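# Push the office chair into the next room's yellow bay

## Task

Get the office chair into the adjoining room and leave it standing in the yellow taped bay there, all five of its wheels resting inside the tape rather than on it. The chair must remain in place on its own after the robot lets go, and the robot must not tip over or finish leaning.

## Robot and tools

Robot: a Hello Robot Stretch 3 with one arm. It has a two-wheel differential base (0.33 m long, 0.34 m wide), a lift that slides the arm up and down a mast, and a telescoping arm that reaches out to the robot's RIGHT. The gripper cannot move forward by itself; you reach forward by driving the base. On-the-spot turns pivot about the point midway between the drive wheels, 0.05 m behind the front edge. With the arm retracted and wrist folded, the wrist pokes 0.06 m past the right side and a turn sweeps a 0.28 m radius circle; an unfolded, level gripper reaches outside that circle.

Frames: the base frame has its origin on the floor between the drive wheels, x forward, y left, z up. hand_pose is reported in it, at the point where closed fingertips meet; with all wrist joints at zero its x axis is up, y points back along the arm to the mast, z toward the rear. The odometry frame is the base frame at the start. base_odometry counts wheel turns only, so wheel slip looks like travel; heading is positive leftward, -3.142 to 3.142.

execute_actions: argument actions is a list holding one action or nothing (empty just reports state and images). cameras picks images: head_camera, nav_camera, wrist_camera or all; omitted/null means all, [] means none. An action may have base, joints, or both, plus optional contact_limits; its motions begin together and may finish at different times.
- base: exactly one command, an offset relative to where the base last reported itself. {"translate_m": d}: straight drive, metres, -1 to 1, forward positive. {"rotate_rad": d}: turn in place, radians, -3.2 to 3.2, left (counter-clockwise seen from above) positive. No sideways motion.
- joints: a single dictionary of absolute targets keyed by joint name (not offsets): lift_m 0 to 1.1 (arm height); arm_m 0 to 0.52 (extension); wrist_yaw_rad -1.345 to 4.42 (0 along the arm, positive toward the front, 3.0 folded over the base); wrist_pitch_rad -1.57 to 0.451 (0 level, negative tips fingers down); wrist_roll_rad -2.911 to 2.911; gripper_m -0.089 to 0.179 (larger is wider; the real fingertip gap is 0.007 less when almost shut, 0.025 less fully open, zero under 0.007); head_pan_rad -3.953 to 1.73 (0 forward, positive left, -1.57 along the arm); head_tilt_rad -1.53 to 0.419 (negative down). Done tolerances: ±0.004 for lift, arm and gripper, ±0.02 for yaw, roll, pan and tilt, ±0.05 for pitch.
- contact_limits: {"arm_m": n}, motor effort percent 1 to 100, stops the arm motion (contact_stop) when effort reaches n (-n while retracting) and caps its holding force until the next action. Too low stops immediately; values above the maximum are trimmed.
Unknown keys or out-of-range numbers reject the whole call with no motion. A joint or the base omitted from an action may keep driving toward its previous target without the status showing it. Each action is capped at 15 s. If a result reports a stop, any further execute_actions, wait or finished_scene calls in that same reply are skipped.

Speed: with the arm stowed (lift_m under 0.30, arm_m under 0.03, wrist_yaw_rad over 2.54) the base goes up to 0.30 m/s and 1.9 rad/s; otherwise 0.10 m/s and 0.63 rad/s.

wait: seconds 0 to 10; commands nothing, returns state and images. zoom_image: camera plus region [x0, y0, x1, y1] in pixels of that camera's latest full image, origin top-left, at most 504 by 504. finished_scene: scene number; irreversible, ends the scene after the last command has been held and reports success. Replying with no tool call ends everything.

Result lines: base_status and joint_status describe how each motion ended: done (for the base, wheels turned the commanded amount, slip or not), off_target (stopped short, may still be pushing; for the base, something is blocking it), contact_stop, time_out, torque_fault (old target dropped; holds where it stopped unless slack or off). on_its_own covers joints not commanded this call; its "held at" is the target held, not the position. Arm and lift stop on firm contact and go slack until recommanded; a slack lift may sag under load or keep pressing. Base, wrist and head have no contact stop and keep shoving. Wrist servos under prolonged strain switch off for 10 s (limp). motor_effort gives percent of maximum, positive toward higher joint values, peak in brackets; readings carry fixed bias and noise; positive wheel effort means pushing forward; effort outside rest range suggests load or contact. turned_by_wheels and turned_by_imu give rotation since the last result, left positive. base_tilt in degrees, forward and right positive, with a fixed offset up to about 4 degrees. lidar_m: 12 ranges from the base origin, 30 degree sectors, 1st straight ahead then counter-clockwise (4th left, 7th behind, 10th right), '-' for nothing; plane 0.17 m above floor, range 0.15 to 12 m; misses glass, thin legs, low objects; the mast and a low lift occlude parts of sectors 5, 6, 9, 10; a leaning base may show floor as a wall. wrist_depth_mm (45 to 1000) and head_depth_mm (280 to 4000, image as sent, sideways) are 7x7 grids of median depths from top-left.

Cameras: head_camera and nav_camera ride on the head (pan/tilt move both); wrist_camera is on the gripper. Calibration, per camera, OpenCV style: head_camera pinhole+radial 896x504, K=[[711.518, 0, 447.844], [0, 711.518, 251.58], [0, 0, 1]], pos_world=[0.048005, 0.000120432, 1.32093]; nav_camera fisheye 672x504, K=[[324.22, 0, 336.056], [0, 324.22, 252.048], [0, 0, 1]], theta_max_deg=92.5; wrist_camera pinhole+radial 644x364, K=[[341.441, 0, 320.188], [0, 341.441, 181.626], [0, 0, 1]]. T_world_to_cam maps base frame to camera; small per-scene errors apply, larger for the wrist camera.

Cautions: folding or unfolding the wrist is only safe with lift_m 0.32 to 0.95, wrist_pitch_rad -0.4 and roll near 0; once folded the lift may go to 0.25. With wrist_yaw_rad below -0.4 keep pitch at -0.5 or lower. Pushing on something rigid with the gripper above about 0.45 m, raising contact limits, repeated pushes, driving while gripping or hooking a fixed object, or snagging furniture (especially reversing) can tip the robot; if tilt appears, reverse in small steps, release contact, and lower lift_m to about 0.2. To grip, command gripper_m below the object width; to release, go at least 0.02 above the touch value; the reading does not confirm a hold. Avoid drops, slams, hard impacts and hard shoving. The chair must be left free-standing in the bay.

Each tool is called by a JSON object that holds its "name" and its "arguments", one argument or row to a line.

## Session

{"name": "execute_actions", "arguments": {
  "actions": []
}}

Scene clock: 0.00 s.
base_odometry: x=+0.000 y=+0.000 heading=+0.000 (m, m, rad; odometry frame)
turned_by_wheels: +0.000 (rad since the last result)
turned_by_imu: +0.000 (rad since the last result)
base_tilt: forward=-0.5 right=-1.7 (deg)
lidar_m: 0.69 0.96 0.94 0.99 1.41 1.28 2.15 1.63 1.59 0.89 0.67 0.66
head_depth_mm: 591 599 603 609 618 625 629 / 625 630 638 645 652 661 668 / 662 668 676 685 693 701 709 / 702 711 720 730 737 748 756 / 749 757 769 779 789 799 812 / 803 815 826 839 851 865 876 / 865 879 894 908 920 934 949
base_status: not commanded
joint_positions: lift_m=+0.513 arm_m=+0.001 wrist_yaw_rad=+2.971 wrist_pitch_rad=-0.523 wrist_roll_rad=-0.009 gripper_m=+0.037 head_pan_rad=+0.009 head_tilt_rad=-0.006
joint_status: not commanded
motor_effort: left_wheel=+0 right_wheel=+1 lift_m=+32 arm_m=-1 wrist_yaw_rad=+0 wrist_pitch_rad=+5 wrist_roll_rad=+0 gripper_m=+0 head_pan_rad=+0 head_tilt_rad=+2 (%)
hand_pose: x=+0.0143 y=+0.0604 z=+0.5025 quat_wxyz=(+0.240, +0.693, +0.125, +0.668) (m; base frame)
wrist_depth_mm: - - - - 880 796 746 / - - - - 959 859 795 / - - - - - 945 846 / - - 956 954 921 918 866 / 829 837 861 816 811 790 778 / 741 739 - 709 - 687 676 / 641 628 - 627 609 604 615
pictures: head_camera (sideways: a quarter turn clockwise sets it upright), nav_camera (sideways: a quarter turn counterclockwise sets it upright), wrist_camera
Images, in order (width x height): head_camera 896x504, nav_camera 672x504, wrist_camera 644x364.

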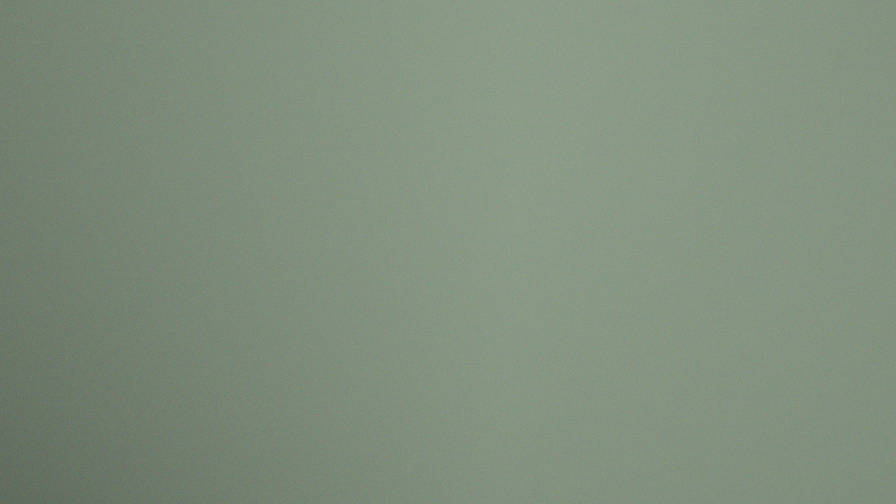

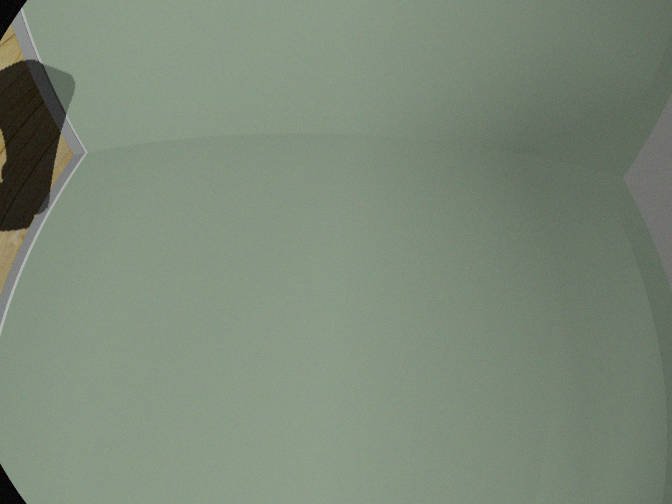

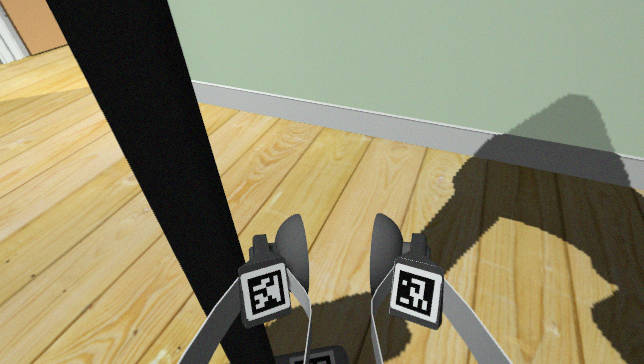

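{"name": "execute_actions", "arguments": {
  "actions": [
    {"joints":{"head_pan_rad":-3.14,"head_tilt_rad":-0.5,"lift_m":0.27}}
  ],
  "cameras": ["head_camera","nav_camera"]
}}

Scene clock: 5.87 s.
base_odometry: x=+0.000 y=+0.000 heading=+0.000 (m, m, rad; odometry frame)
turned_by_wheels: +0.000 (rad since the last result)
turned_by_imu: +0.000 (rad since the last result)
base_tilt: forward=-0.6 right=-1.7 (deg)
lidar_m: 0.69 0.96 0.94 0.99 1.40 1.28 2.16 1.64 1.59 0.89 0.67 0.66
head_depth_mm: 2699 2843 1334 1471 1357 1510 1313 / 2847 3037 1294 1465 1757 1518 1317 / 2950 3206 3349 2494 1926 1564 1315 / 2578 2782 3047 2525 1941 1575 1328 / 2266 2437 2596 2530 1964 1586 1338 / 2028 2150 2250 2344 1955 1586 1337 / 1827 1935 2030 2121 1978 1584 1345
base_status: not commanded
joint_positions: lift_m=+0.271 arm_m=+0.001 wrist_yaw_rad=+2.971 wrist_pitch_rad=-0.523 wrist_roll_rad=-0.009 gripper_m=+0.037 head_pan_rad=-3.133 head_tilt_rad=-0.494
joint_status: all done
motor_effort: left_wheel=+0(0) right_wheel=+1(2) lift_m=+12(29) arm_m=-1(1) wrist_yaw_rad=+0(1) wrist_pitch_rad=+5(5) wrist_roll_rad=+0(0) gripper_m=+0(0) head_pan_rad=-5(59) head_tilt_rad=-4(35) (%)
hand_pose: x=+0.0143 y=+0.0604 z=+0.2605 quat_wxyz=(+0.240, +0.693, +0.125, +0.668) (m; base frame)
wrist_depth_mm: - - - 956 862 817 738 / - - 953 929 887 847 772 / 762 - 738 718 703 697 688 / 629 636 604 603 592 590 577 / 524 521 526 526 505 494 486 / 475 - - - - 428 426 / - - - - 383 380 379
pictures: head_camera (sideways: a quarter turn clockwise sets it upright), nav_camera (sideways: a quarter turn counterclockwise sets it upright)
camera_calibration (this result's frames):
head_camera: T_world_to_cam=[[0.528084, -0.036701, -0.848399, 1.12257], [-0.00564665, -0.999195, 0.0397096, -0.0519438], [-0.849173, -0.0161794, -0.527866, 0.651711], [0, 0, 0, 1]] pos_world=[-0.0396888, -0.000158374, 1.29847]
nav_camera: T_world_to_cam=[[-0.492491, -0.0555145, 0.868545, -1.08454], [-0.014045, 0.998341, 0.0558467, -0.0167051], [-0.870204, 0.0153053, -0.492454, 0.605249], [0, 0, 0, 1]] pos_world=[-0.00766965, -0.0527937, 1.24096]
Images, in order (width x height): head_camera 896x504, nav_camera 672x504.

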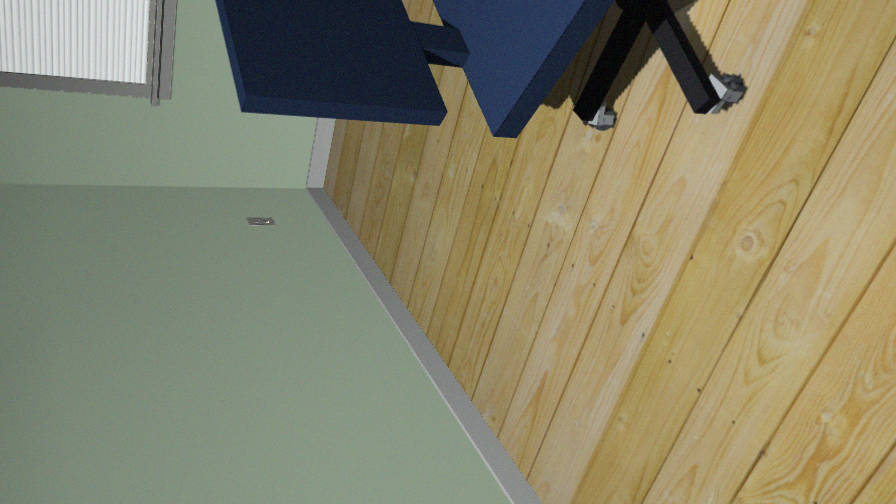

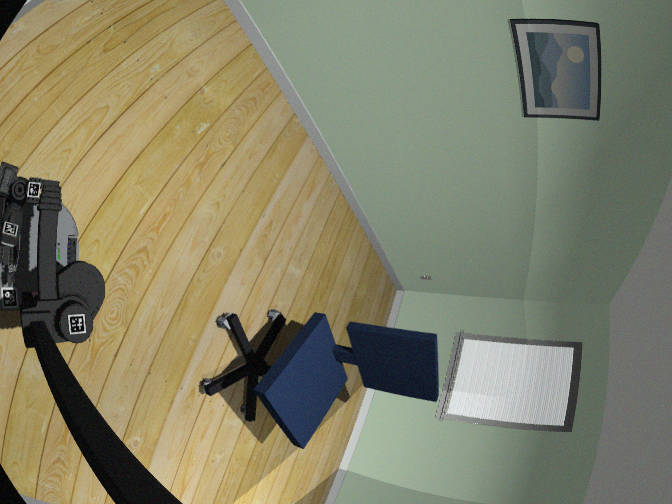

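{"name": "execute_actions", "arguments": {
  "actions": [
    {"joints":{"head_pan_rad":-3.9,"head_tilt_rad":-0.5}}
  ],
  "cameras": ["head_camera","nav_camera"]
}}

Scene clock: 9.23 s.
base_odometry: x=+0.000 y=+0.000 heading=+0.000 (m, m, rad; odometry frame)
turned_by_wheels: +0.000 (rad since the last result)
turned_by_imu: +0.000 (rad since the last result)
base_tilt: forward=-0.6 right=-1.8 (deg)
lidar_m: 0.69 0.96 0.94 0.99 1.40 1.28 2.15 1.63 1.59 0.89 0.67 0.66
head_depth_mm: - - - - - - - / 2171 2344 2536 2485 1992 - - / 2723 2903 3112 2478 1948 1568 1324 / 2724 2972 3245 2539 1936 1581 1321 / 2673 2905 3147 2536 1786 1543 1331 / 2645 2852 3114 1641 1294 1553 1338 / 2609 2795 3029 1646 1309 1546 1335
base_status: not commanded
joint_positions: lift_m=+0.271 arm_m=+0.001 wrist_yaw_rad=+2.971 wrist_pitch_rad=-0.523 wrist_roll_rad=-0.009 gripper_m=+0.037 head_pan_rad=-3.893 head_tilt_rad=-0.494
joint_status: all done
motor_effort: left_wheel=-1(1) right_wheel=+1(1) lift_m=+12(13) arm_m=-1(1) wrist_yaw_rad=+0(0) wrist_pitch_rad=+5(5) wrist_roll_rad=+0(0) gripper_m=+0(0) head_pan_rad=-5(57) head_tilt_rad=-3(3) (%)
hand_pose: x=+0.0143 y=+0.0604 z=+0.2605 quat_wxyz=(+0.240, +0.693, +0.125, +0.668) (m; base frame)
wrist_depth_mm: - - - 986 872 804 750 / - - 933 922 892 836 770 / 770 - 732 728 711 709 693 / 625 613 610 596 584 576 576 / 529 515 525 514 512 505 487 / 461 - - - - 430 428 / - - - - 386 380 378
pictures: head_camera (sideways: a quarter turn clockwise sets it upright), nav_camera (sideways: a quarter turn counterclockwise sets it upright)
camera_calibration (this result's frames):
head_camera: T_world_to_cam=[[0.357522, -0.390405, -0.848388, 1.1236], [-0.692426, -0.720395, 0.0397093, -0.0477541], [-0.626677, 0.573249, -0.527884, 0.650377], [0, 0, 0, 1]] pos_world=[-0.0272, 0.0314285, 1.29846]
nav_camera: T_world_to_cam=[[-0.395248, 0.299042, 0.868535, -1.08512], [0.677562, 0.733342, 0.0558466, -0.0209237], [-0.620233, 0.610559, -0.492472, 0.603747], [0, 0, 0, 1]] pos_world=[-0.0402491, -0.0287836, 1.24096]
Images, in order (width x height): head_camera 896x504, nav_camera 672x504.

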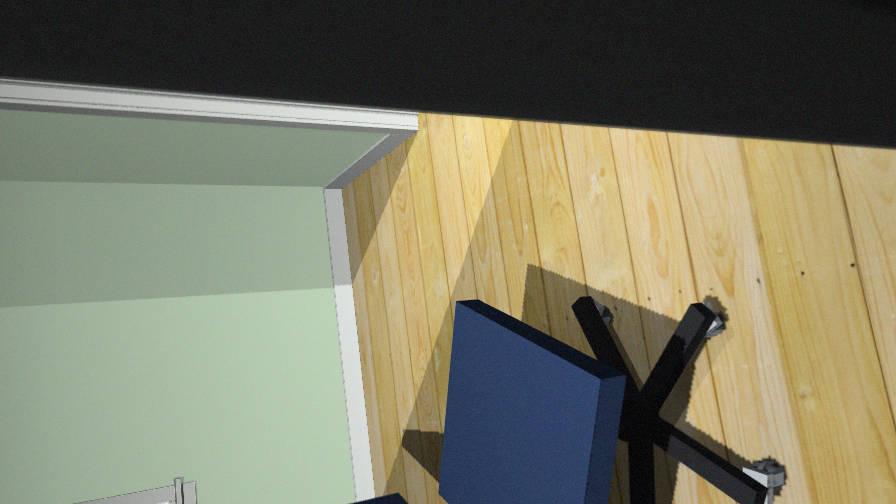

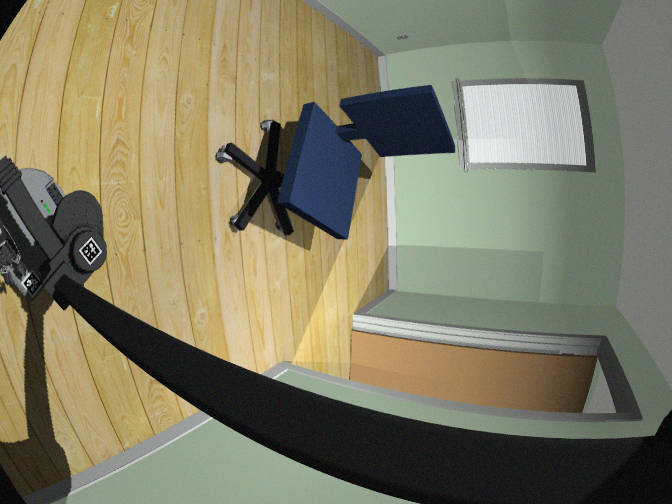

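{"name": "execute_actions", "arguments": {
  "actions": [
    {"base":{"rotate_rad":0.15},"joints":{"head_pan_rad":-3.3,"head_tilt_rad":-0.7}}
  ],
  "cameras": []
}}

{"name": "execute_actions", "arguments": {
  "actions": [
    {"base":{"translate_m":-1.0}}
  ],
  "cameras": ["nav_camera"]
}}

Scene clock: 50.03 s.
base_odometry: x=+0.000 y=+0.000 heading=+0.150 (m, m, rad; odometry frame)
turned_by_wheels: +0.150 (rad since the last result)
turned_by_imu: +0.149 (rad since the last result)
base_tilt: forward=-0.5 right=-1.5 (deg)
lidar_m: 0.73 0.94 0.94 1.05 2.56 1.28 1.92 1.59 1.48 0.79 0.66 0.66
head_depth_mm: 1222 1335 1448 1315 1572 1365 1191 / 2763 1253 1420 1799 1544 1362 1197 / 2995 3170 2384 1925 1590 1362 1196 / 2799 2964 2397 1913 1598 1366 1193 / 2403 2644 2411 1934 1612 1373 1203 / 2121 2303 2354 1938 1621 1376 1205 / 1898 2022 2195 1947 1605 1387 1214
base_status: done
joint_positions: lift_m=+0.271 arm_m=+0.001 wrist_yaw_rad=+2.971 wrist_pitch_rad=-0.523 wrist_roll_rad=-0.009 gripper_m=+0.037 head_pan_rad=-3.307 head_tilt_rad=-0.691
joint_status: all done
motor_effort: left_wheel=-4(12) right_wheel=+5(8) lift_m=+12(13) arm_m=-1(1) wrist_yaw_rad=+0(0) wrist_pitch_rad=+5(5) wrist_roll_rad=+0(0) gripper_m=+0(1) head_pan_rad=+5(49) head_tilt_rad=-5(24) (%)
hand_pose: x=+0.0143 y=+0.0604 z=+0.2605 quat_wxyz=(+0.240, +0.693, +0.125, +0.668) (m; base frame)
wrist_depth_mm: - - - - 912 781 715 / - - 962 916 910 818 756 / 773 - 732 722 710 694 684 / 629 615 598 592 590 574 576 / 519 527 526 526 517 498 482 / 464 - - - - 434 427 / - - - - 385 380 374
pictures: none
No camera images: the call's "cameras" was empty. Leave "cameras" out to get every camera's image.

Scene clock: 54.97 s.
base_odometry: x=-0.989 y=-0.149 heading=+0.150 (m, m, rad; odometry frame)
turned_by_wheels: +0.000 (rad since the last result)
turned_by_imu: -0.006 (rad since the last result)
base_tilt: forward=-0.5 right=-1.8 (deg)
lidar_m: 1.57 1.60 1.60 0.72 2.37 2.11 1.12 0.93 0.93 1.04 1.42 1.41
head_depth_mm: 2094 2295 2370 1883 1582 1357 1192 / 2155 2422 2350 1889 1599 1353 1190 / 1965 2204 2278 1902 1589 1371 1196 / 1644 1816 2057 1914 1596 1358 1201 / 1410 1541 1706 1816 1609 1367 1203 / 1241 1352 1459 1611 1607 1378 1202 / 1108 1191 1280 1385 1511 1379 1205
base_status: done
joint_positions: lift_m=+0.271 arm_m=+0.001 wrist_yaw_rad=+2.971 wrist_pitch_rad=-0.523 wrist_roll_rad=-0.009 gripper_m=+0.037 head_pan_rad=-3.307 head_tilt_rad=-0.692
joint_status: not commanded
motor_effort: left_wheel=-4(15) right_wheel=+4(7) lift_m=+13(12) arm_m=-1(1) wrist_yaw_rad=+0(0) wrist_pitch_rad=+5(5) wrist_roll_rad=+0(0) gripper_m=+0(1) head_pan_rad=+5(5) head_tilt_rad=-4(5) (%)
hand_pose: x=+0.0143 y=+0.0604 z=+0.2605 quat_wxyz=(+0.240, +0.693, +0.125, +0.668) (m; base frame)
wrist_depth_mm: - - - - - - - / - - 704 819 901 912 875 / 769 - 737 663 710 705 675 / 617 583 602 597 588 575 573 / 524 530 524 525 511 491 485 / 467 - - - - 430 424 / - - - - 385 381 379
pictures: nav_camera (sideways: a quarter turn counterclockwise sets it upright)
camera_calibration (this result's frames):
nav_camera: T_world_to_cam=[[-0.654013, 0.0572326, 0.754315, -0.934626], [0.148361, 0.987474, 0.0537098, -0.0148996], [-0.741792, 0.147038, -0.654312, 0.815038], [0, 0, 0, 1]] pos_world=[-0.00445835, -0.0516372, 1.23909]
Images, in order (width x height): nav_camera 672x504.

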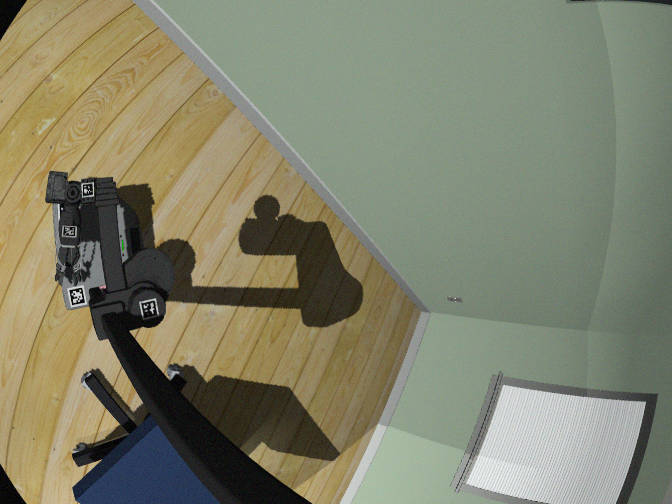

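{"name": "execute_actions", "arguments": {
  "actions": [
    {"base":{"translate_m":-0.55}}
  ],
  "cameras": []
}}

{"name": "execute_actions", "arguments": {
  "actions": [
    {"base":{"rotate_rad":-1.04},"joints":{"head_pan_rad":1.3,"head_tilt_rad":-0.6}}
  ],
  "cameras": ["nav_camera"]
}}

Scene clock: 64.20 s.
base_odometry: x=-1.533 y=-0.231 heading=+0.150 (m, m, rad; odometry frame)
turned_by_wheels: +0.000 (rad since the last result)
turned_by_imu: -0.003 (rad since the last result)
base_tilt: forward=-0.6 right=-1.6 (deg)
lidar_m: 2.04 1.97 0.85 2.25 1.96 1.29 0.68 0.57 0.56 0.63 1.02 1.83
head_depth_mm: 1692 1893 2107 1882 1576 1354 1187 / 1458 1706 2070 1888 1591 1356 1193 / 1179 1341 1569 1766 1590 1359 1191 / 986 1104 1236 1427 1523 1366 1191 / 854 936 1033 1159 1316 1342 1206 / 749 812 884 976 1090 1219 1195 / 669 719 776 842 924 1022 1125
base_status: done
joint_positions: lift_m=+0.271 arm_m=+0.001 wrist_yaw_rad=+2.971 wrist_pitch_rad=-0.523 wrist_roll_rad=-0.009 gripper_m=+0.037 head_pan_rad=-3.307 head_tilt_rad=-0.692
joint_status: not commanded
motor_effort: left_wheel=-3(13) right_wheel=+4(6) lift_m=+13(12) arm_m=-1(1) wrist_yaw_rad=+0(0) wrist_pitch_rad=+5(5) wrist_roll_rad=+0(0) gripper_m=+0(0) head_pan_rad=+5(5) head_tilt_rad=-5(3) (%)
hand_pose: x=+0.0143 y=+0.0604 z=+0.2605 quat_wxyz=(+0.240, +0.693, +0.125, +0.668) (m; base frame)
wrist_depth_mm: - - - - - 807 - / - - 929 929 804 798 883 / 760 - 745 720 672 696 666 / 618 617 601 597 593 585 573 / 535 521 526 519 512 500 493 / 459 - - - - 432 427 / - - - - 382 380 377
pictures: none
No camera images: the call's "cameras" was empty. Leave "cameras" out to get every camera's image.

Scene clock: 66.90 s.
base_odometry: x=-1.533 y=-0.231 heading=-0.890 (m, m, rad; odometry frame)
turned_by_wheels: -1.040 (rad since the last result)
turned_by_imu: -1.032 (rad since the last result)
base_tilt: forward=-0.5 right=-1.8 (deg)
lidar_m: 1.03 1.83 2.05 1.97 1.96 2.26 1.96 1.28 0.68 0.57 0.57 0.63
head_depth_mm: 1953 2112 2306 2095 1703 1429 1236 / 2150 2346 2502 2111 1704 1441 1238 / 2246 2482 2670 2098 1713 1441 1246 / 2117 2300 2556 2120 1711 1446 1244 / 1963 2161 2365 2136 1733 1448 1244 / 1852 2027 2228 2152 1737 1457 1222 / 1766 1904 2086 2153 1696 1467 1206
base_status: done
joint_positions: lift_m=+0.271 arm_m=+0.001 wrist_yaw_rad=+2.971 wrist_pitch_rad=-0.523 wrist_roll_rad=-0.009 gripper_m=+0.037 head_pan_rad=+1.293 head_tilt_rad=-0.605
joint_status: all done
motor_effort: left_wheel=+3(12) right_wheel=-1(6) lift_m=+12(13) arm_m=+0(1) wrist_yaw_rad=+0(0) wrist_pitch_rad=+5(5) wrist_roll_rad=+1(0) gripper_m=+0(1) head_pan_rad=+5(58) head_tilt_rad=+2(16) (%)
hand_pose: x=+0.0143 y=+0.0604 z=+0.2605 quat_wxyz=(+0.240, +0.693, +0.125, +0.668) (m; base frame)
wrist_depth_mm: - - - - - - - / 732 - 857 917 869 880 867 / 706 - 754 735 711 703 684 / 598 582 601 585 595 575 570 / 524 516 522 519 517 492 487 / 462 - - - - 431 426 / - - - - 383 381 376
pictures: nav_camera (sideways: a quarter turn counterclockwise sets it upright)
camera_calibration (this result's frames):
nav_camera: T_world_to_cam=[[0.111803, 0.578221, 0.808183, -1.00952], [0.963233, -0.262995, 0.0549101, -0.0214392], [0.244299, 0.77233, -0.586366, 0.720635], [0, 0, 0, 1]] pos_world=[-0.0425325, 0.021518, 1.23961]
Images, in order (width x height): nav_camera 672x504.

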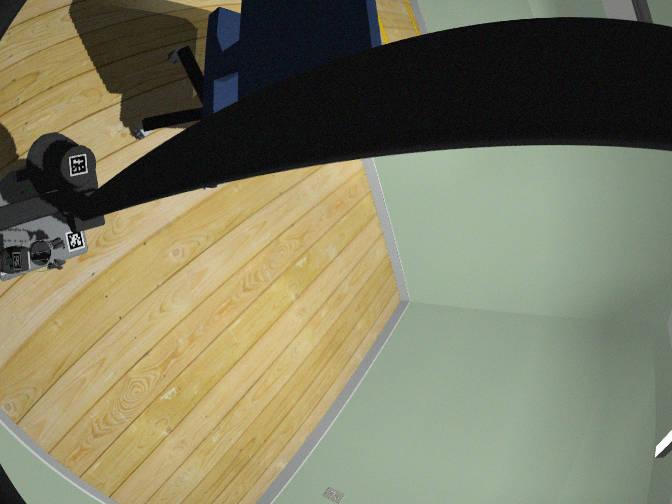

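{"name": "execute_actions", "arguments": {
  "actions": [
    {"base":{"translate_m":-0.64},"joints":{"head_pan_rad":0.0,"head_tilt_rad":-0.6}}
  ],
  "cameras": []
}}

{"name": "execute_actions", "arguments": {
  "actions": [
    {"base":{"rotate_rad":1.47}}
  ],
  "cameras": ["head_camera","nav_camera"]
}}

Scene clock: 73.80 s.
base_odometry: x=-1.935 y=+0.266 heading=-0.890 (m, m, rad; odometry frame)
turned_by_wheels: +0.000 (rad since the last result)
turned_by_imu: -0.003 (rad since the last result)
base_tilt: forward=-0.5 right=-1.7 (deg)
lidar_m: 1.39 2.44 0.80 1.79 1.84 1.61 1.34 1.34 0.93 0.78 0.77 0.86
head_depth_mm: 1123 1190 1271 1376 1487 1430 1236 / 1299 1404 1520 1661 1667 1441 1240 / 1562 1708 1891 1969 1728 1436 1241 / 1940 2182 2450 2140 1712 1440 1249 / 2149 2373 2560 2152 1728 1447 1243 / 2104 2300 2485 2164 1739 1446 1259 / 2026 2212 2473 2168 1740 1469 1253
base_status: done
joint_positions: lift_m=+0.271 arm_m=+0.001 wrist_yaw_rad=+2.971 wrist_pitch_rad=-0.523 wrist_roll_rad=-0.009 gripper_m=+0.037 head_pan_rad=+0.007 head_tilt_rad=-0.605
joint_status: all done
motor_effort: left_wheel=+3(8) right_wheel=-1(8) lift_m=+13(12) arm_m=-1(0) wrist_yaw_rad=+0(0) wrist_pitch_rad=+5(5) wrist_roll_rad=+0(0) gripper_m=+0(0) head_pan_rad=-5(58) head_tilt_rad=+3(3) (%)
hand_pose: x=+0.0143 y=+0.0604 z=+0.2605 quat_wxyz=(+0.240, +0.693, +0.125, +0.668) (m; base frame)
wrist_depth_mm: - - - - - - - / - - 948 817 814 869 857 / 763 - 712 715 668 700 684 / 631 618 600 595 607 579 573 / 517 517 523 514 517 496 488 / 463 - - - - 432 432 / - - - - 382 380 375
pictures: none
No camera images: the call's "cameras" was empty. Leave "cameras" out to get every camera's image.

Scene clock: 76.00 s.
base_odometry: x=-1.935 y=+0.266 heading=+0.580 (m, m, rad; odometry frame)
turned_by_wheels: +1.470 (rad since the last result)
turned_by_imu: +1.459 (rad since the last result)
base_tilt: forward=-0.5 right=-1.7 (deg)
lidar_m: 0.80 1.82 1.74 1.36 1.35 1.00 0.78 0.77 0.83 1.22 2.43 2.30
head_depth_mm: 1932 2189 2377 647 750 938 1236 / 1847 2058 2246 644 745 887 1193 / 1752 1949 2107 642 743 931 1240 / 1675 1853 2015 639 738 927 1219 / 1612 1771 1938 1992 1677 1424 1228 / 1543 1704 1934 2083 1736 1460 1249 / 3301 3674 2850 2173 1755 1447 1255
base_status: done
joint_positions: lift_m=+0.271 arm_m=+0.002 wrist_yaw_rad=+2.971 wrist_pitch_rad=-0.523 wrist_roll_rad=-0.009 gripper_m=+0.037 head_pan_rad=+0.007 head_tilt_rad=-0.605
joint_status: not commanded
motor_effort: left_wheel=-4(12) right_wheel=+5(12) lift_m=+13(13) arm_m=-1(1) wrist_yaw_rad=+0(0) wrist_pitch_rad=+5(5) wrist_roll_rad=+0(0) gripper_m=+0(0) head_pan_rad=-5(5) head_tilt_rad=+3(3) (%)
hand_pose: x=+0.0143 y=+0.0604 z=+0.2605 quat_wxyz=(+0.240, +0.693, +0.125, +0.668) (m; base frame)
wrist_depth_mm: - - - - - - - / - - 924 932 907 886 876 / 757 - 733 720 697 687 694 / 617 612 603 599 587 571 570 / 521 519 531 520 515 499 486 / 472 - - - - 429 427 / - - - - 379 380 380
pictures: head_camera (sideways: a quarter turn clockwise sets it upright), nav_camera (sideways: a quarter turn counterclockwise sets it upright)
camera_calibration (this result's frames):
head_camera: T_world_to_cam=[[-0.6191, 0.0370143, -0.784439, 1.04618], [0.0117698, 0.999214, 0.0378595, -0.0496359], [0.785224, 0.0142062, -0.619049, 0.760368], [0, 0, 0, 1]] pos_world=[0.0512162, 0.0000713647, 1.29325]
nav_camera: T_world_to_cam=[[0.58613, 0.0552822, 0.808329, -1.0126], [0.0184288, -0.998321, 0.054913, -0.0156796], [0.810007, -0.0172897, -0.586165, 0.716922], [0, 0, 0, 1]] pos_world=[0.0130916, 0.0527209, 1.23961]
Images, in order (width x height): head_camera 896x504, nav_camera 672x504.

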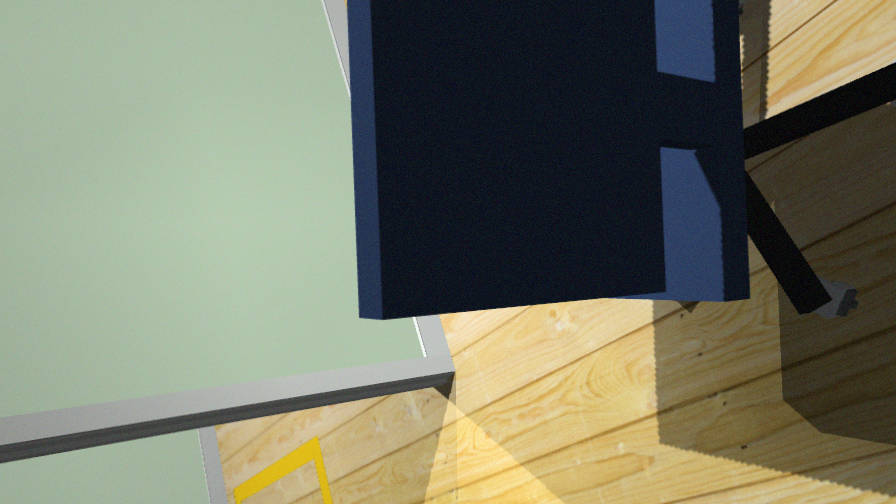

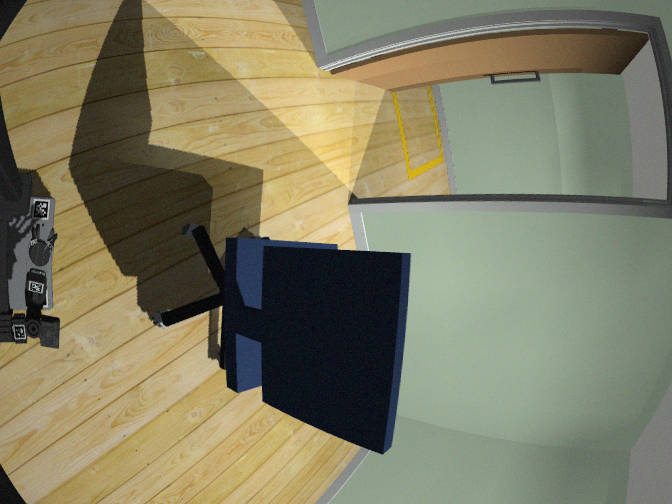

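{"name": "execute_actions", "arguments": {
  "actions": [
    {"joints":{"lift_m":0.45,"wrist_pitch_rad":-0.4,"head_pan_rad":0.42,"head_tilt_rad":-0.4}}
  ],
  "cameras": ["head_camera"]
}}

{"name": "execute_actions", "arguments": {
  "actions": [
    {"joints":{"wrist_yaw_rad":1.57,"gripper_m":0.17,"head_pan_rad":-0.3,"head_tilt_rad":-0.9}}
  ],
  "cameras": []
}}

{"name": "execute_actions", "arguments": {
  "actions": [
    {"joints":{"wrist_pitch_rad":0.0}}
  ],
  "cameras": ["head_camera","wrist_camera"]
}}

Scene clock: 88.03 s.
base_odometry: x=-1.935 y=+0.266 heading=+0.580 (m, m, rad; odometry frame)
turned_by_wheels: +0.000 (rad since the last result)
turned_by_imu: +0.000 (rad since the last result)
base_tilt: forward=-0.7 right=-1.6 (deg)
lidar_m: 0.80 1.82 1.74 1.36 1.34 1.01 0.78 0.77 0.83 1.21 2.43 2.30
head_depth_mm: 1509 1625 1758 1903 602 651 715 / 1534 1663 1762 1917 2013 1693 1399 / 3458 3675 - 2929 2140 1686 1398 / 3444 3695 3883 2957 2166 1696 1411 / 3462 3732 3860 3002 2178 1711 1407 / 2368 2342 2371 2371 2142 1723 1419 / 1754 1767 1832 1904 2015 1727 1418
base_status: not commanded
joint_positions: lift_m=+0.449 arm_m=+0.002 wrist_yaw_rad=+2.971 wrist_pitch_rad=-0.420 wrist_roll_rad=-0.009 gripper_m=+0.037 head_pan_rad=+0.413 head_tilt_rad=-0.409
joint_status: all done
motor_effort: left_wheel=-5(4) right_wheel=+5(5) lift_m=+48(48) arm_m=-2(1) wrist_yaw_rad=-1(0) wrist_pitch_rad=+9(10) wrist_roll_rad=+0(0) gripper_m=+0(1) head_pan_rad=+5(43) head_tilt_rad=+5(25) (%)
hand_pose: x=+0.0168 y=+0.0745 z=+0.4615 quat_wxyz=(+0.206, +0.698, +0.089, +0.680) (m; base frame)
wrist_depth_mm: 969 - - - - - - / - - - - - - - / - - - - - - - / - - - - - 985 953 / 831 839 858 840 853 806 817 / 719 715 - 692 - 671 692 / 625 608 - 602 601 592 588
pictures: head_camera (sideways: a quarter turn clockwise sets it upright)
camera_calibration (this result's frames):
head_camera: T_world_to_cam=[[-0.432384, -0.144248, -0.890076, 1.18278], [-0.390751, 0.919592, 0.0407888, -0.0510042], [0.812624, 0.365435, -0.453983, 0.54544], [0, 0, 0, 1]] pos_world=[0.0482504, 0.018195, 1.30247]
Images, in order (width x height): head_camera 896x504.

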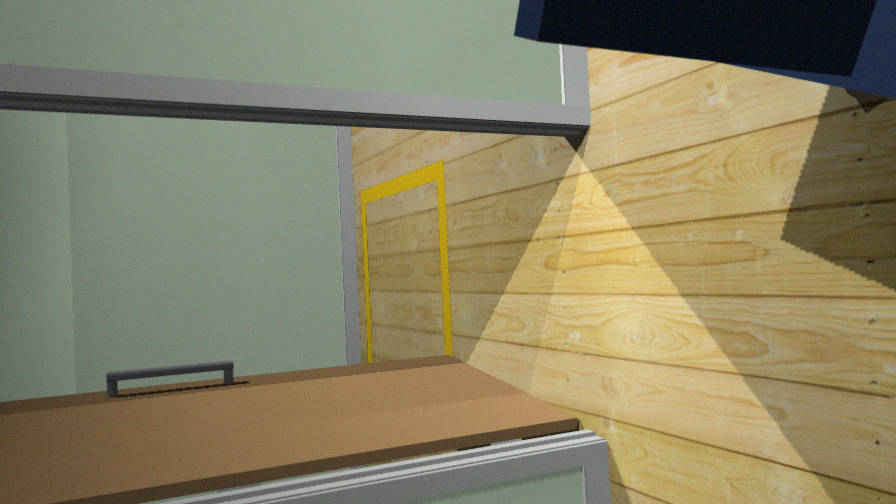

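Scene clock: 89.83 s.
base_odometry: x=-1.935 y=+0.266 heading=+0.580 (m, m, rad; odometry frame)
turned_by_wheels: +0.000 (rad since the last result)
turned_by_imu: +0.000 (rad since the last result)
base_tilt: forward=-0.6 right=-1.7 (deg)
lidar_m: 0.80 1.82 1.74 1.36 1.34 1.00 0.78 0.77 0.82 1.22 2.44 2.30
head_depth_mm: 2457 2052 1822 1576 1396 1246 1128 / 2538 667 815 1524 1397 1247 1141 / 2375 640 768 1024 1397 1251 1132 / 2192 614 733 914 1348 1255 1118 / 2045 590 699 856 1354 1265 1134 / 1913 569 670 812 1290 1253 1137 / 1771 561 641 1541 1410 1257 1137
base_status: not commanded
joint_positions: lift_m=+0.449 arm_m=+0.002 wrist_yaw_rad=+1.572 wrist_pitch_rad=-0.420 wrist_roll_rad=-0.009 gripper_m=+0.170 head_pan_rad=-0.293 head_tilt_rad=-0.888
joint_status: all done
motor_effort: left_wheel=-4(4) right_wheel=+5(5) lift_m=+47(48) arm_m=-1(1) wrist_yaw_rad=-1(0) wrist_pitch_rad=+9(9) wrist_roll_rad=+0(0) gripper_m=+1(92) head_pan_rad=-5(57) head_tilt_rad=-7(40) (%)
hand_pose: x=+0.2028 y=-0.1464 z=+0.4615 quat_wxyz=(+0.595, +0.592, -0.382, +0.388) (m; base frame)
wrist_depth_mm: - - 631 451 560 - - / - - 468 474 477 - - / - - - - - - - / - - - 812 922 954 940 / 863 843 772 820 810 814 817 / 727 - 712 703 669 677 700 / 617 601 616 606 603 591 564
pictures: none
No camera images: the call's "cameras" was empty. Leave "cameras" out to get every camera's image.

Scene clock: 90.87 s.
base_odometry: x=-1.935 y=+0.266 heading=+0.580 (m, m, rad; odometry frame)
turned_by_wheels: +0.000 (rad since the last result)
turned_by_imu: +0.000 (rad since the last result)
base_tilt: forward=-0.6 right=-1.7 (deg)
lidar_m: 0.80 1.83 1.74 1.36 1.34 1.00 0.79 0.77 0.82 1.21 2.44 2.30
head_depth_mm: 2452 2037 1819 1580 1389 1245 1126 / 2525 667 815 1525 1388 1248 1160 / 2387 639 765 1022 1396 1254 1132 / 2190 614 733 910 1348 1254 1134 / 2028 591 698 854 1359 1253 1136 / 1903 570 670 810 1290 1260 1140 / 1776 561 641 1547 1416 1256 1139
base_status: not commanded
joint_positions: lift_m=+0.449 arm_m=+0.002 wrist_yaw_rad=+1.572 wrist_pitch_rad=-0.023 wrist_roll_rad=-0.009 gripper_m=+0.170 head_pan_rad=-0.293 head_tilt_rad=-0.888
joint_status: all done
motor_effort: left_wheel=-4(4) right_wheel=+4(5) lift_m=+48(47) arm_m=-1(0) wrist_yaw_rad=-1(1) wrist_pitch_rad=+10(12) wrist_roll_rad=+0(1) gripper_m=+1(1) head_pan_rad=-5(5) head_tilt_rad=-7(7) (%)
hand_pose: x=+0.2342 y=-0.1463 z=+0.5579 quat_wxyz=(+0.508, +0.504, -0.491, +0.497) (m; base frame)
wrist_depth_mm: - - 452 448 446 453 - / - - 460 463 452 - - / - - 479 478 476 - - / - - - 489 723 - - / - - 511 504 507 - - / - - - - - - - / - 902 942 767 799 909 847
pictures: head_camera (sideways: a quarter turn clockwise sets it upright), wrist_camera
camera_calibration (this result's frames):
head_camera: T_world_to_cam=[[-0.766852, 0.274332, -0.580242, 0.780987], [0.315717, 0.948343, 0.0311122, -0.042693], [0.558804, -0.159334, -0.81385, 1.01509], [0, 0, 0, 1]] pos_world=[0.045143, -0.0120235, 1.28062]
wrist_camera: T_world_to_cam=[[0.0482081, -0.998826, 0.00472283, -0.146101], [-0.195453, -0.0140702, -0.980612, 0.625969], [0.979527, 0.0463503, -0.195902, 0.0495564], [0, 0, 0, 1]] pos_world=[0.0808491, -0.139419, 0.624231]
Images, in order (width x height): head_camera 896x504, wrist_camera 644x364.

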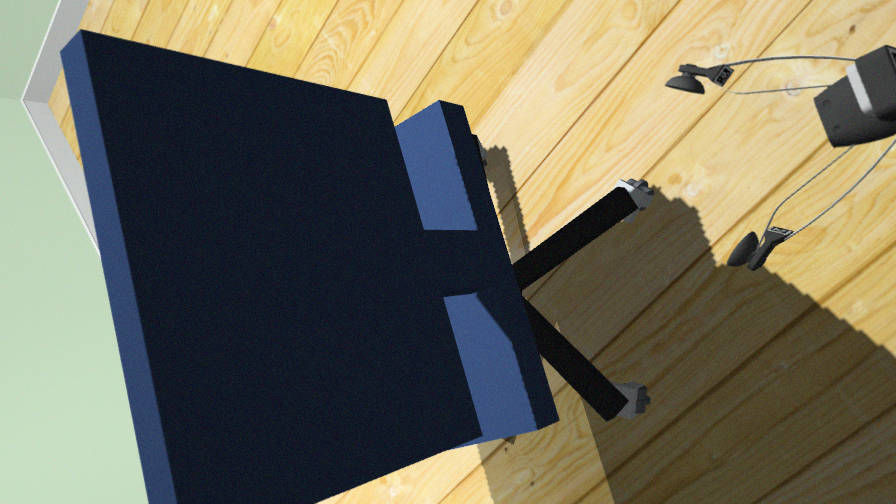

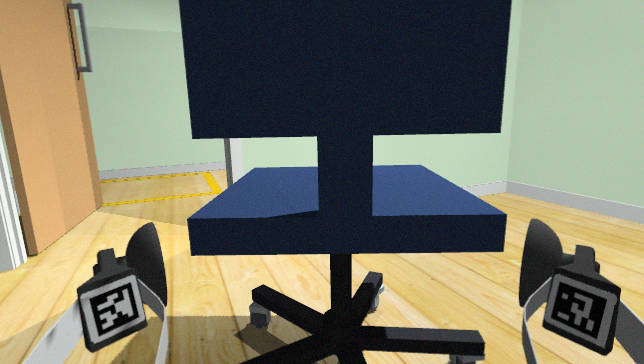

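{"name": "execute_actions", "arguments": {
  "actions": [
    {"base":{"translate_m":0.30},"joints":{"lift_m":0.43,"arm_m":0.008}}
  ],
  "cameras": ["head_camera","wrist_camera"]
}}

Scene clock: 103.47 s.
base_odometry: x=-1.684 y=+0.431 heading=+0.580 (m, m, rad; odometry frame)
turned_by_wheels: +0.000 (rad since the last result)
turned_by_imu: +0.001 (rad since the last result)
base_tilt: forward=-0.6 right=-1.7 (deg)
lidar_m: 1.50 1.71 1.61 1.49 1.47 1.35 1.06 1.04 1.12 1.65 2.31 0.51
head_depth_mm: 2399 2161 1819 463 650 1227 1130 / 2319 2154 1830 431 589 1194 1131 / 2092 2147 1841 405 542 819 1126 / 1906 2097 1830 394 501 783 1131 / 1746 1985 1834 385 465 653 1121 / 1606 1802 1841 377 434 772 1123 / 1492 1664 1806 378 450 1263 1138
base_status: done
joint_positions: lift_m=+0.431 arm_m=+0.008 wrist_yaw_rad=+1.571 wrist_pitch_rad=-0.022 wrist_roll_rad=-0.009 gripper_m=+0.170 head_pan_rad=-0.293 head_tilt_rad=-0.889
joint_status: all done
motor_effort: left_wheel=-5(6) right_wheel=+4(9) lift_m=+12(45) arm_m=+3(5) wrist_yaw_rad=-1(1) wrist_pitch_rad=+10(10) wrist_roll_rad=+1(0) gripper_m=+0(0) head_pan_rad=-5(5) head_tilt_rad=-6(7) (%)
hand_pose: x=+0.2343 y=-0.1524 z=+0.5397 quat_wxyz=(+0.508, +0.503, -0.492, +0.497) (m; base frame)
wrist_depth_mm: 173 173 173 171 170 170 169 / 179 179 177 176 176 175 174 / 185 183 182 183 182 180 179 / - - - 188 187 - - / - - 387 194 194 372 - / - - 271 201 200 262 275 / 223 212 210 207 208 207 207
pictures: head_camera (sideways: a quarter turn clockwise sets it upright), wrist_camera
camera_calibration (this result's frames):
head_camera: T_world_to_cam=[[-0.767137, 0.274564, -0.579754, 0.780354], [0.315898, 0.948283, 0.0310951, -0.0426717], [0.558309, -0.159289, -0.814198, 1.01555], [0, 0, 0, 1]] pos_world=[0.0451287, -0.0120266, 1.2806]
wrist_camera: T_world_to_cam=[[0.0477389, -0.998848, 0.00478676, -0.152117], [-0.194131, -0.0139789, -0.980876, 0.607943], [0.979813, 0.0458967, -0.194574, 0.0453955], [0, 0, 0, 1]] pos_world=[0.0808031, -0.145527, 0.605878]
Images, in order (width x height): head_camera 896x504, wrist_camera 644x364.

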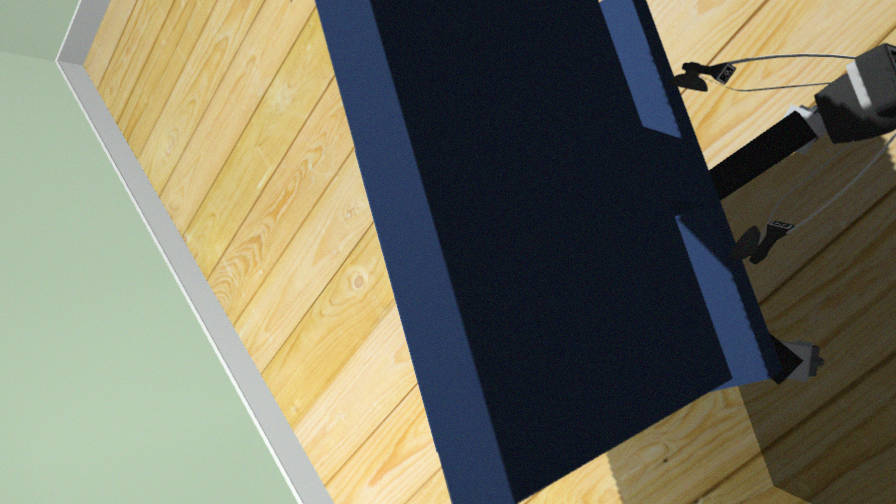

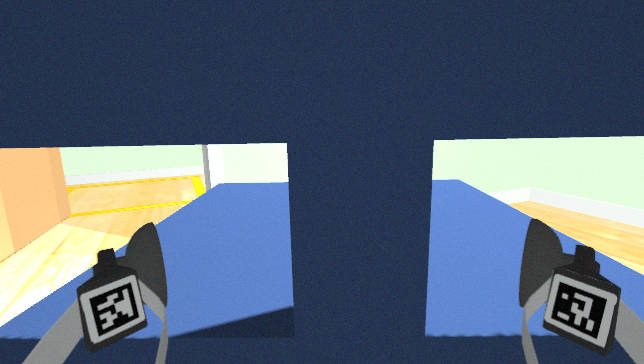

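{"name": "execute_actions", "arguments": {
  "actions": [
    {"base":{"translate_m":0.06},"joints":{"arm_m":0.017}}
  ],
  "cameras": []
}}

{"name": "execute_actions", "arguments": {
  "actions": [
    {"joints":{"gripper_m":0.03,"head_pan_rad":-0.6,"head_tilt_rad":-1.2}}
  ],
  "cameras": ["head_camera","wrist_camera"]
}}

Scene clock: 109.40 s.
base_odometry: x=-1.634 y=+0.463 heading=+0.579 (m, m, rad; odometry frame)
turned_by_wheels: +0.000 (rad since the last result)
turned_by_imu: +0.000 (rad since the last result)
base_tilt: forward=-0.6 right=-1.7 (deg)
lidar_m: 1.44 1.52 1.57 1.51 1.50 1.43 1.12 1.10 1.18 1.73 2.29 0.45
head_depth_mm: 2393 2146 1826 380 470 806 1139 / 2247 2158 1831 373 428 668 1116 / 2006 2155 1832 1006 392 593 1113 / 1841 2051 1848 1012 362 517 1110 / 1674 1913 1827 1012 349 474 1058 / 1549 1746 1839 1611 340 430 1120 / 1441 1609 1774 1604 338 1238 1139
base_status: done
joint_positions: lift_m=+0.431 arm_m=+0.017 wrist_yaw_rad=+1.571 wrist_pitch_rad=-0.022 wrist_roll_rad=-0.009 gripper_m=+0.170 head_pan_rad=-0.293 head_tilt_rad=-0.889
joint_status: all done
motor_effort: left_wheel=-4(7) right_wheel=+5(9) lift_m=+13(12) arm_m=+3(3) wrist_yaw_rad=-1(1) wrist_pitch_rad=+10(9) wrist_roll_rad=+0(0) gripper_m=+0(0) head_pan_rad=-5(5) head_tilt_rad=-6(6) (%)
hand_pose: x=+0.2343 y=-0.1615 z=+0.5397 quat_wxyz=(+0.508, +0.503, -0.492, +0.497) (m; base frame)
wrist_depth_mm: 117 117 116 116 115 115 114 / 121 120 120 119 118 118 117 / 124 124 123 123 122 122 121 / - - 596 127 126 - - / - - 358 131 130 373 - / - - 256 135 134 261 274 / 216 201 200 140 140 203 185
pictures: none
No camera images: the call's "cameras" was empty. Leave "cameras" out to get every camera's image.

Scene clock: 111.57 s.
base_odometry: x=-1.634 y=+0.463 heading=+0.580 (m, m, rad; odometry frame)
turned_by_wheels: +0.000 (rad since the last result)
turned_by_imu: +0.000 (rad since the last result)
base_tilt: forward=-0.6 right=-1.8 (deg)
lidar_m: 1.44 1.52 1.57 1.51 1.50 1.43 1.12 1.10 1.18 1.74 2.29 0.45
head_depth_mm: 379 450 1392 1334 1269 - 1109 / 1664 388 567 1309 1273 1190 - / 1651 359 471 786 1239 - - / 1661 353 404 597 1237 1209 - / 1666 975 353 495 833 1186 1125 / 1662 1546 335 421 652 1190 1129 / 1678 1548 329 367 1228 1190 1129
base_status: not commanded
joint_positions: lift_m=+0.431 arm_m=+0.017 wrist_yaw_rad=+1.563 wrist_pitch_rad=-0.022 wrist_roll_rad=-0.009 gripper_m=+0.031 head_pan_rad=-0.593 head_tilt_rad=-1.185
joint_status: all done
motor_effort: left_wheel=-5(6) right_wheel=-6(9) lift_m=+13(13) arm_m=+2(3) wrist_yaw_rad=+5(6) wrist_pitch_rad=+9(10) wrist_roll_rad=+0(0) gripper_m=-26(99) head_pan_rad=-5(36) head_tilt_rad=-9(35) (%)
hand_pose: x=+0.2343 y=-0.1637 z=+0.5398 quat_wxyz=(+0.510, +0.501, -0.494, +0.495) (m; base frame)
wrist_depth_mm: 115 114 114 113 113 112 112 / 118 118 117 116 116 115 115 / 122 121 121 120 119 119 118 / - - 526 124 124 - - / - 432 131 127 128 372 - / - 276 133 132 132 268 260 / 212 211 201 137 137 195 200
pictures: head_camera (sideways: a quarter turn clockwise sets it upright), wrist_camera
camera_calibration (this result's frames):
head_camera: T_world_to_cam=[[-0.762729, 0.563751, -0.316904, 0.437951], [0.588489, 0.808222, 0.0213904, -0.03169], [0.268188, -0.17018, -0.948216, 1.19145], [0, 0, 0, 1]] pos_world=[0.0331541, -0.0185221, 1.26922]
wrist_camera: T_world_to_cam=[[0.0391477, -0.999222, 0.00480474, -0.161455], [-0.193856, -0.0123118, -0.980953, 0.608104], [0.980249, 0.0374706, -0.194187, 0.0442336], [0, 0, 0, 1]] pos_world=[0.080845, -0.1555, 0.605887]
Images, in order (width x height): head_camera 896x504, wrist_camera 644x364.

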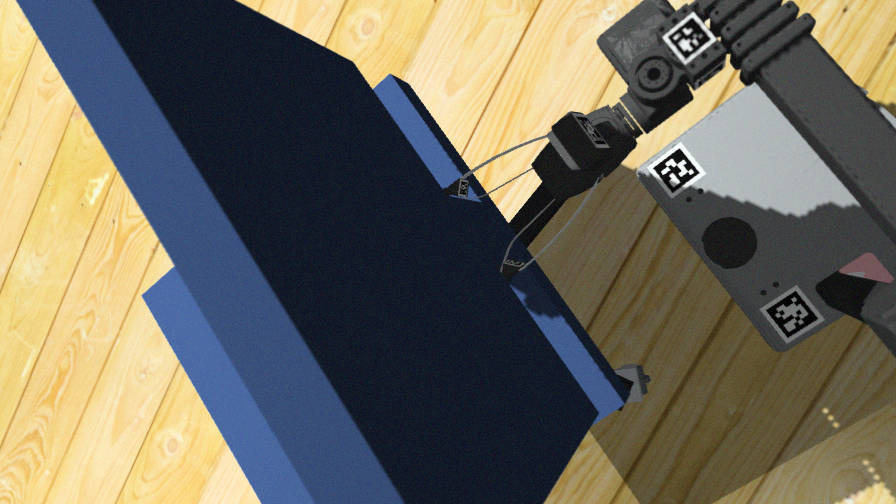

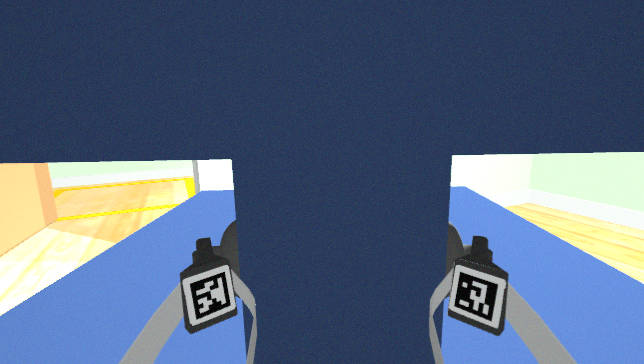

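{"name": "execute_actions", "arguments": {
  "actions": [
    {"base":{"rotate_rad":0.4},"joints":{"head_pan_rad":-0.3,"head_tilt_rad":-1.0}}
  ]
}}

Scene clock: 133.60 s.
base_odometry: x=-1.634 y=+0.464 heading=+0.979 (m, m, rad; odometry frame)
turned_by_wheels: +0.399 (rad since the last result)
turned_by_imu: +0.389 (rad since the last result)
base_tilt: forward=-0.6 right=-1.6 (deg)
lidar_m: 1.45 1.57 1.56 1.49 1.53 1.15 1.10 1.13 1.50 2.28 2.11 0.48
head_depth_mm: 1744 1855 1642 385 516 785 1134 / 1657 1830 1635 410 561 805 1116 / 1588 1794 383 436 602 1199 1143 / 1512 1768 390 468 680 1202 1135 / 1458 1717 398 503 844 1201 1122 / 1475 1804 407 1424 1339 1219 1115 / 2174 1874 1645 1477 1340 1218 1120
base_status: done
joint_positions: lift_m=+0.431 arm_m=+0.017 wrist_yaw_rad=+1.507 wrist_pitch_rad=-0.023 wrist_roll_rad=-0.008 gripper_m=+0.047 head_pan_rad=-0.307 head_tilt_rad=-1.001
joint_status: all done
on_its_own: gripper_m is held at +0.046, not at your +0.030, by its stall guard, which is still easing; wrist_yaw_rad is at rest, and its effort (+41) is outside its rest range (-12 to +12)
motor_effort: left_wheel=-13(18) right_wheel=+12(35) lift_m=+13(13) arm_m=+0(2) wrist_yaw_rad=+41(50) wrist_pitch_rad=+10(11) wrist_roll_rad=+0(0) gripper_m=-11(30) head_pan_rad=+5(38) head_tilt_rad=+0(20) (%)
hand_pose: x=+0.2337 y=-0.1784 z=+0.5396 quat_wxyz=(+0.524, +0.488, -0.508, +0.480) (m; base frame)
wrist_depth_mm: - 175 135 109 92 79 70 / - 185 140 113 94 81 71 / - 202 146 116 97 83 72 / - - - 121 102 486 - / - - 330 125 105 368 364 / - 291 151 129 109 - 258 / 936 269 199 134 113 194 200
pictures: head_camera (sideways: a quarter turn clockwise sets it upright), nav_camera (sideways: a quarter turn counterclockwise sets it upright), wrist_camera
camera_calibration (this result's frames):
head_camera: T_world_to_cam=[[-0.819954, 0.303084, -0.485609, 0.658032], [0.332091, 0.94284, 0.0277199, -0.0383721], [0.466253, -0.138537, -0.873737, 1.0935], [0, 0, 0, 1]] pos_world=[0.0424509, -0.0117699, 1.27604]
nav_camera: T_world_to_cam=[[0.828225, -0.208649, 0.520105, -0.638495], [-0.271251, -0.961396, 0.0462645, -0.00262679], [0.490374, -0.179396, -0.852849, 1.06569], [0, 0, 0, 1]] pos_world=[0.00551838, 0.0554342, 1.24108]
wrist_camera: T_world_to_cam=[[-0.0169143, -0.999847, 0.004486, -0.162903], [-0.195107, -0.00109986, -0.980781, 0.609786], [0.980636, -0.0174645, -0.195058, 0.0358534], [0, 0, 0, 1]] pos_world=[0.0810586, -0.161581, 0.605791]
Images, in order (width x height): head_camera 896x504, nav_camera 672x504, wrist_camera 644x364.

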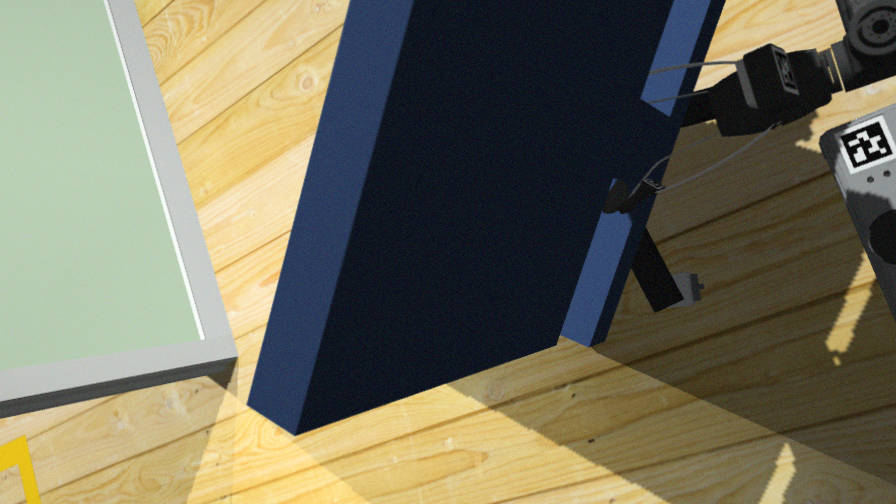

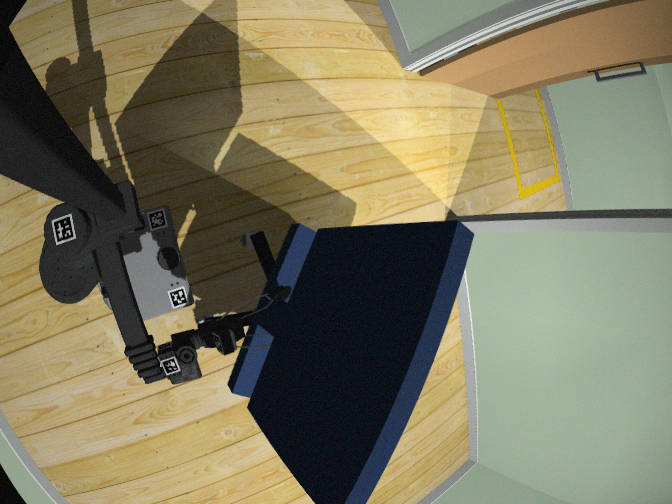

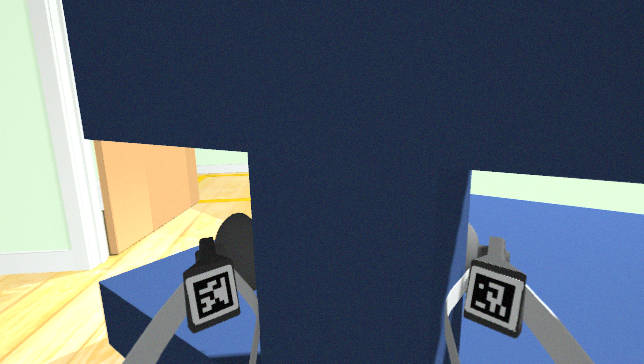

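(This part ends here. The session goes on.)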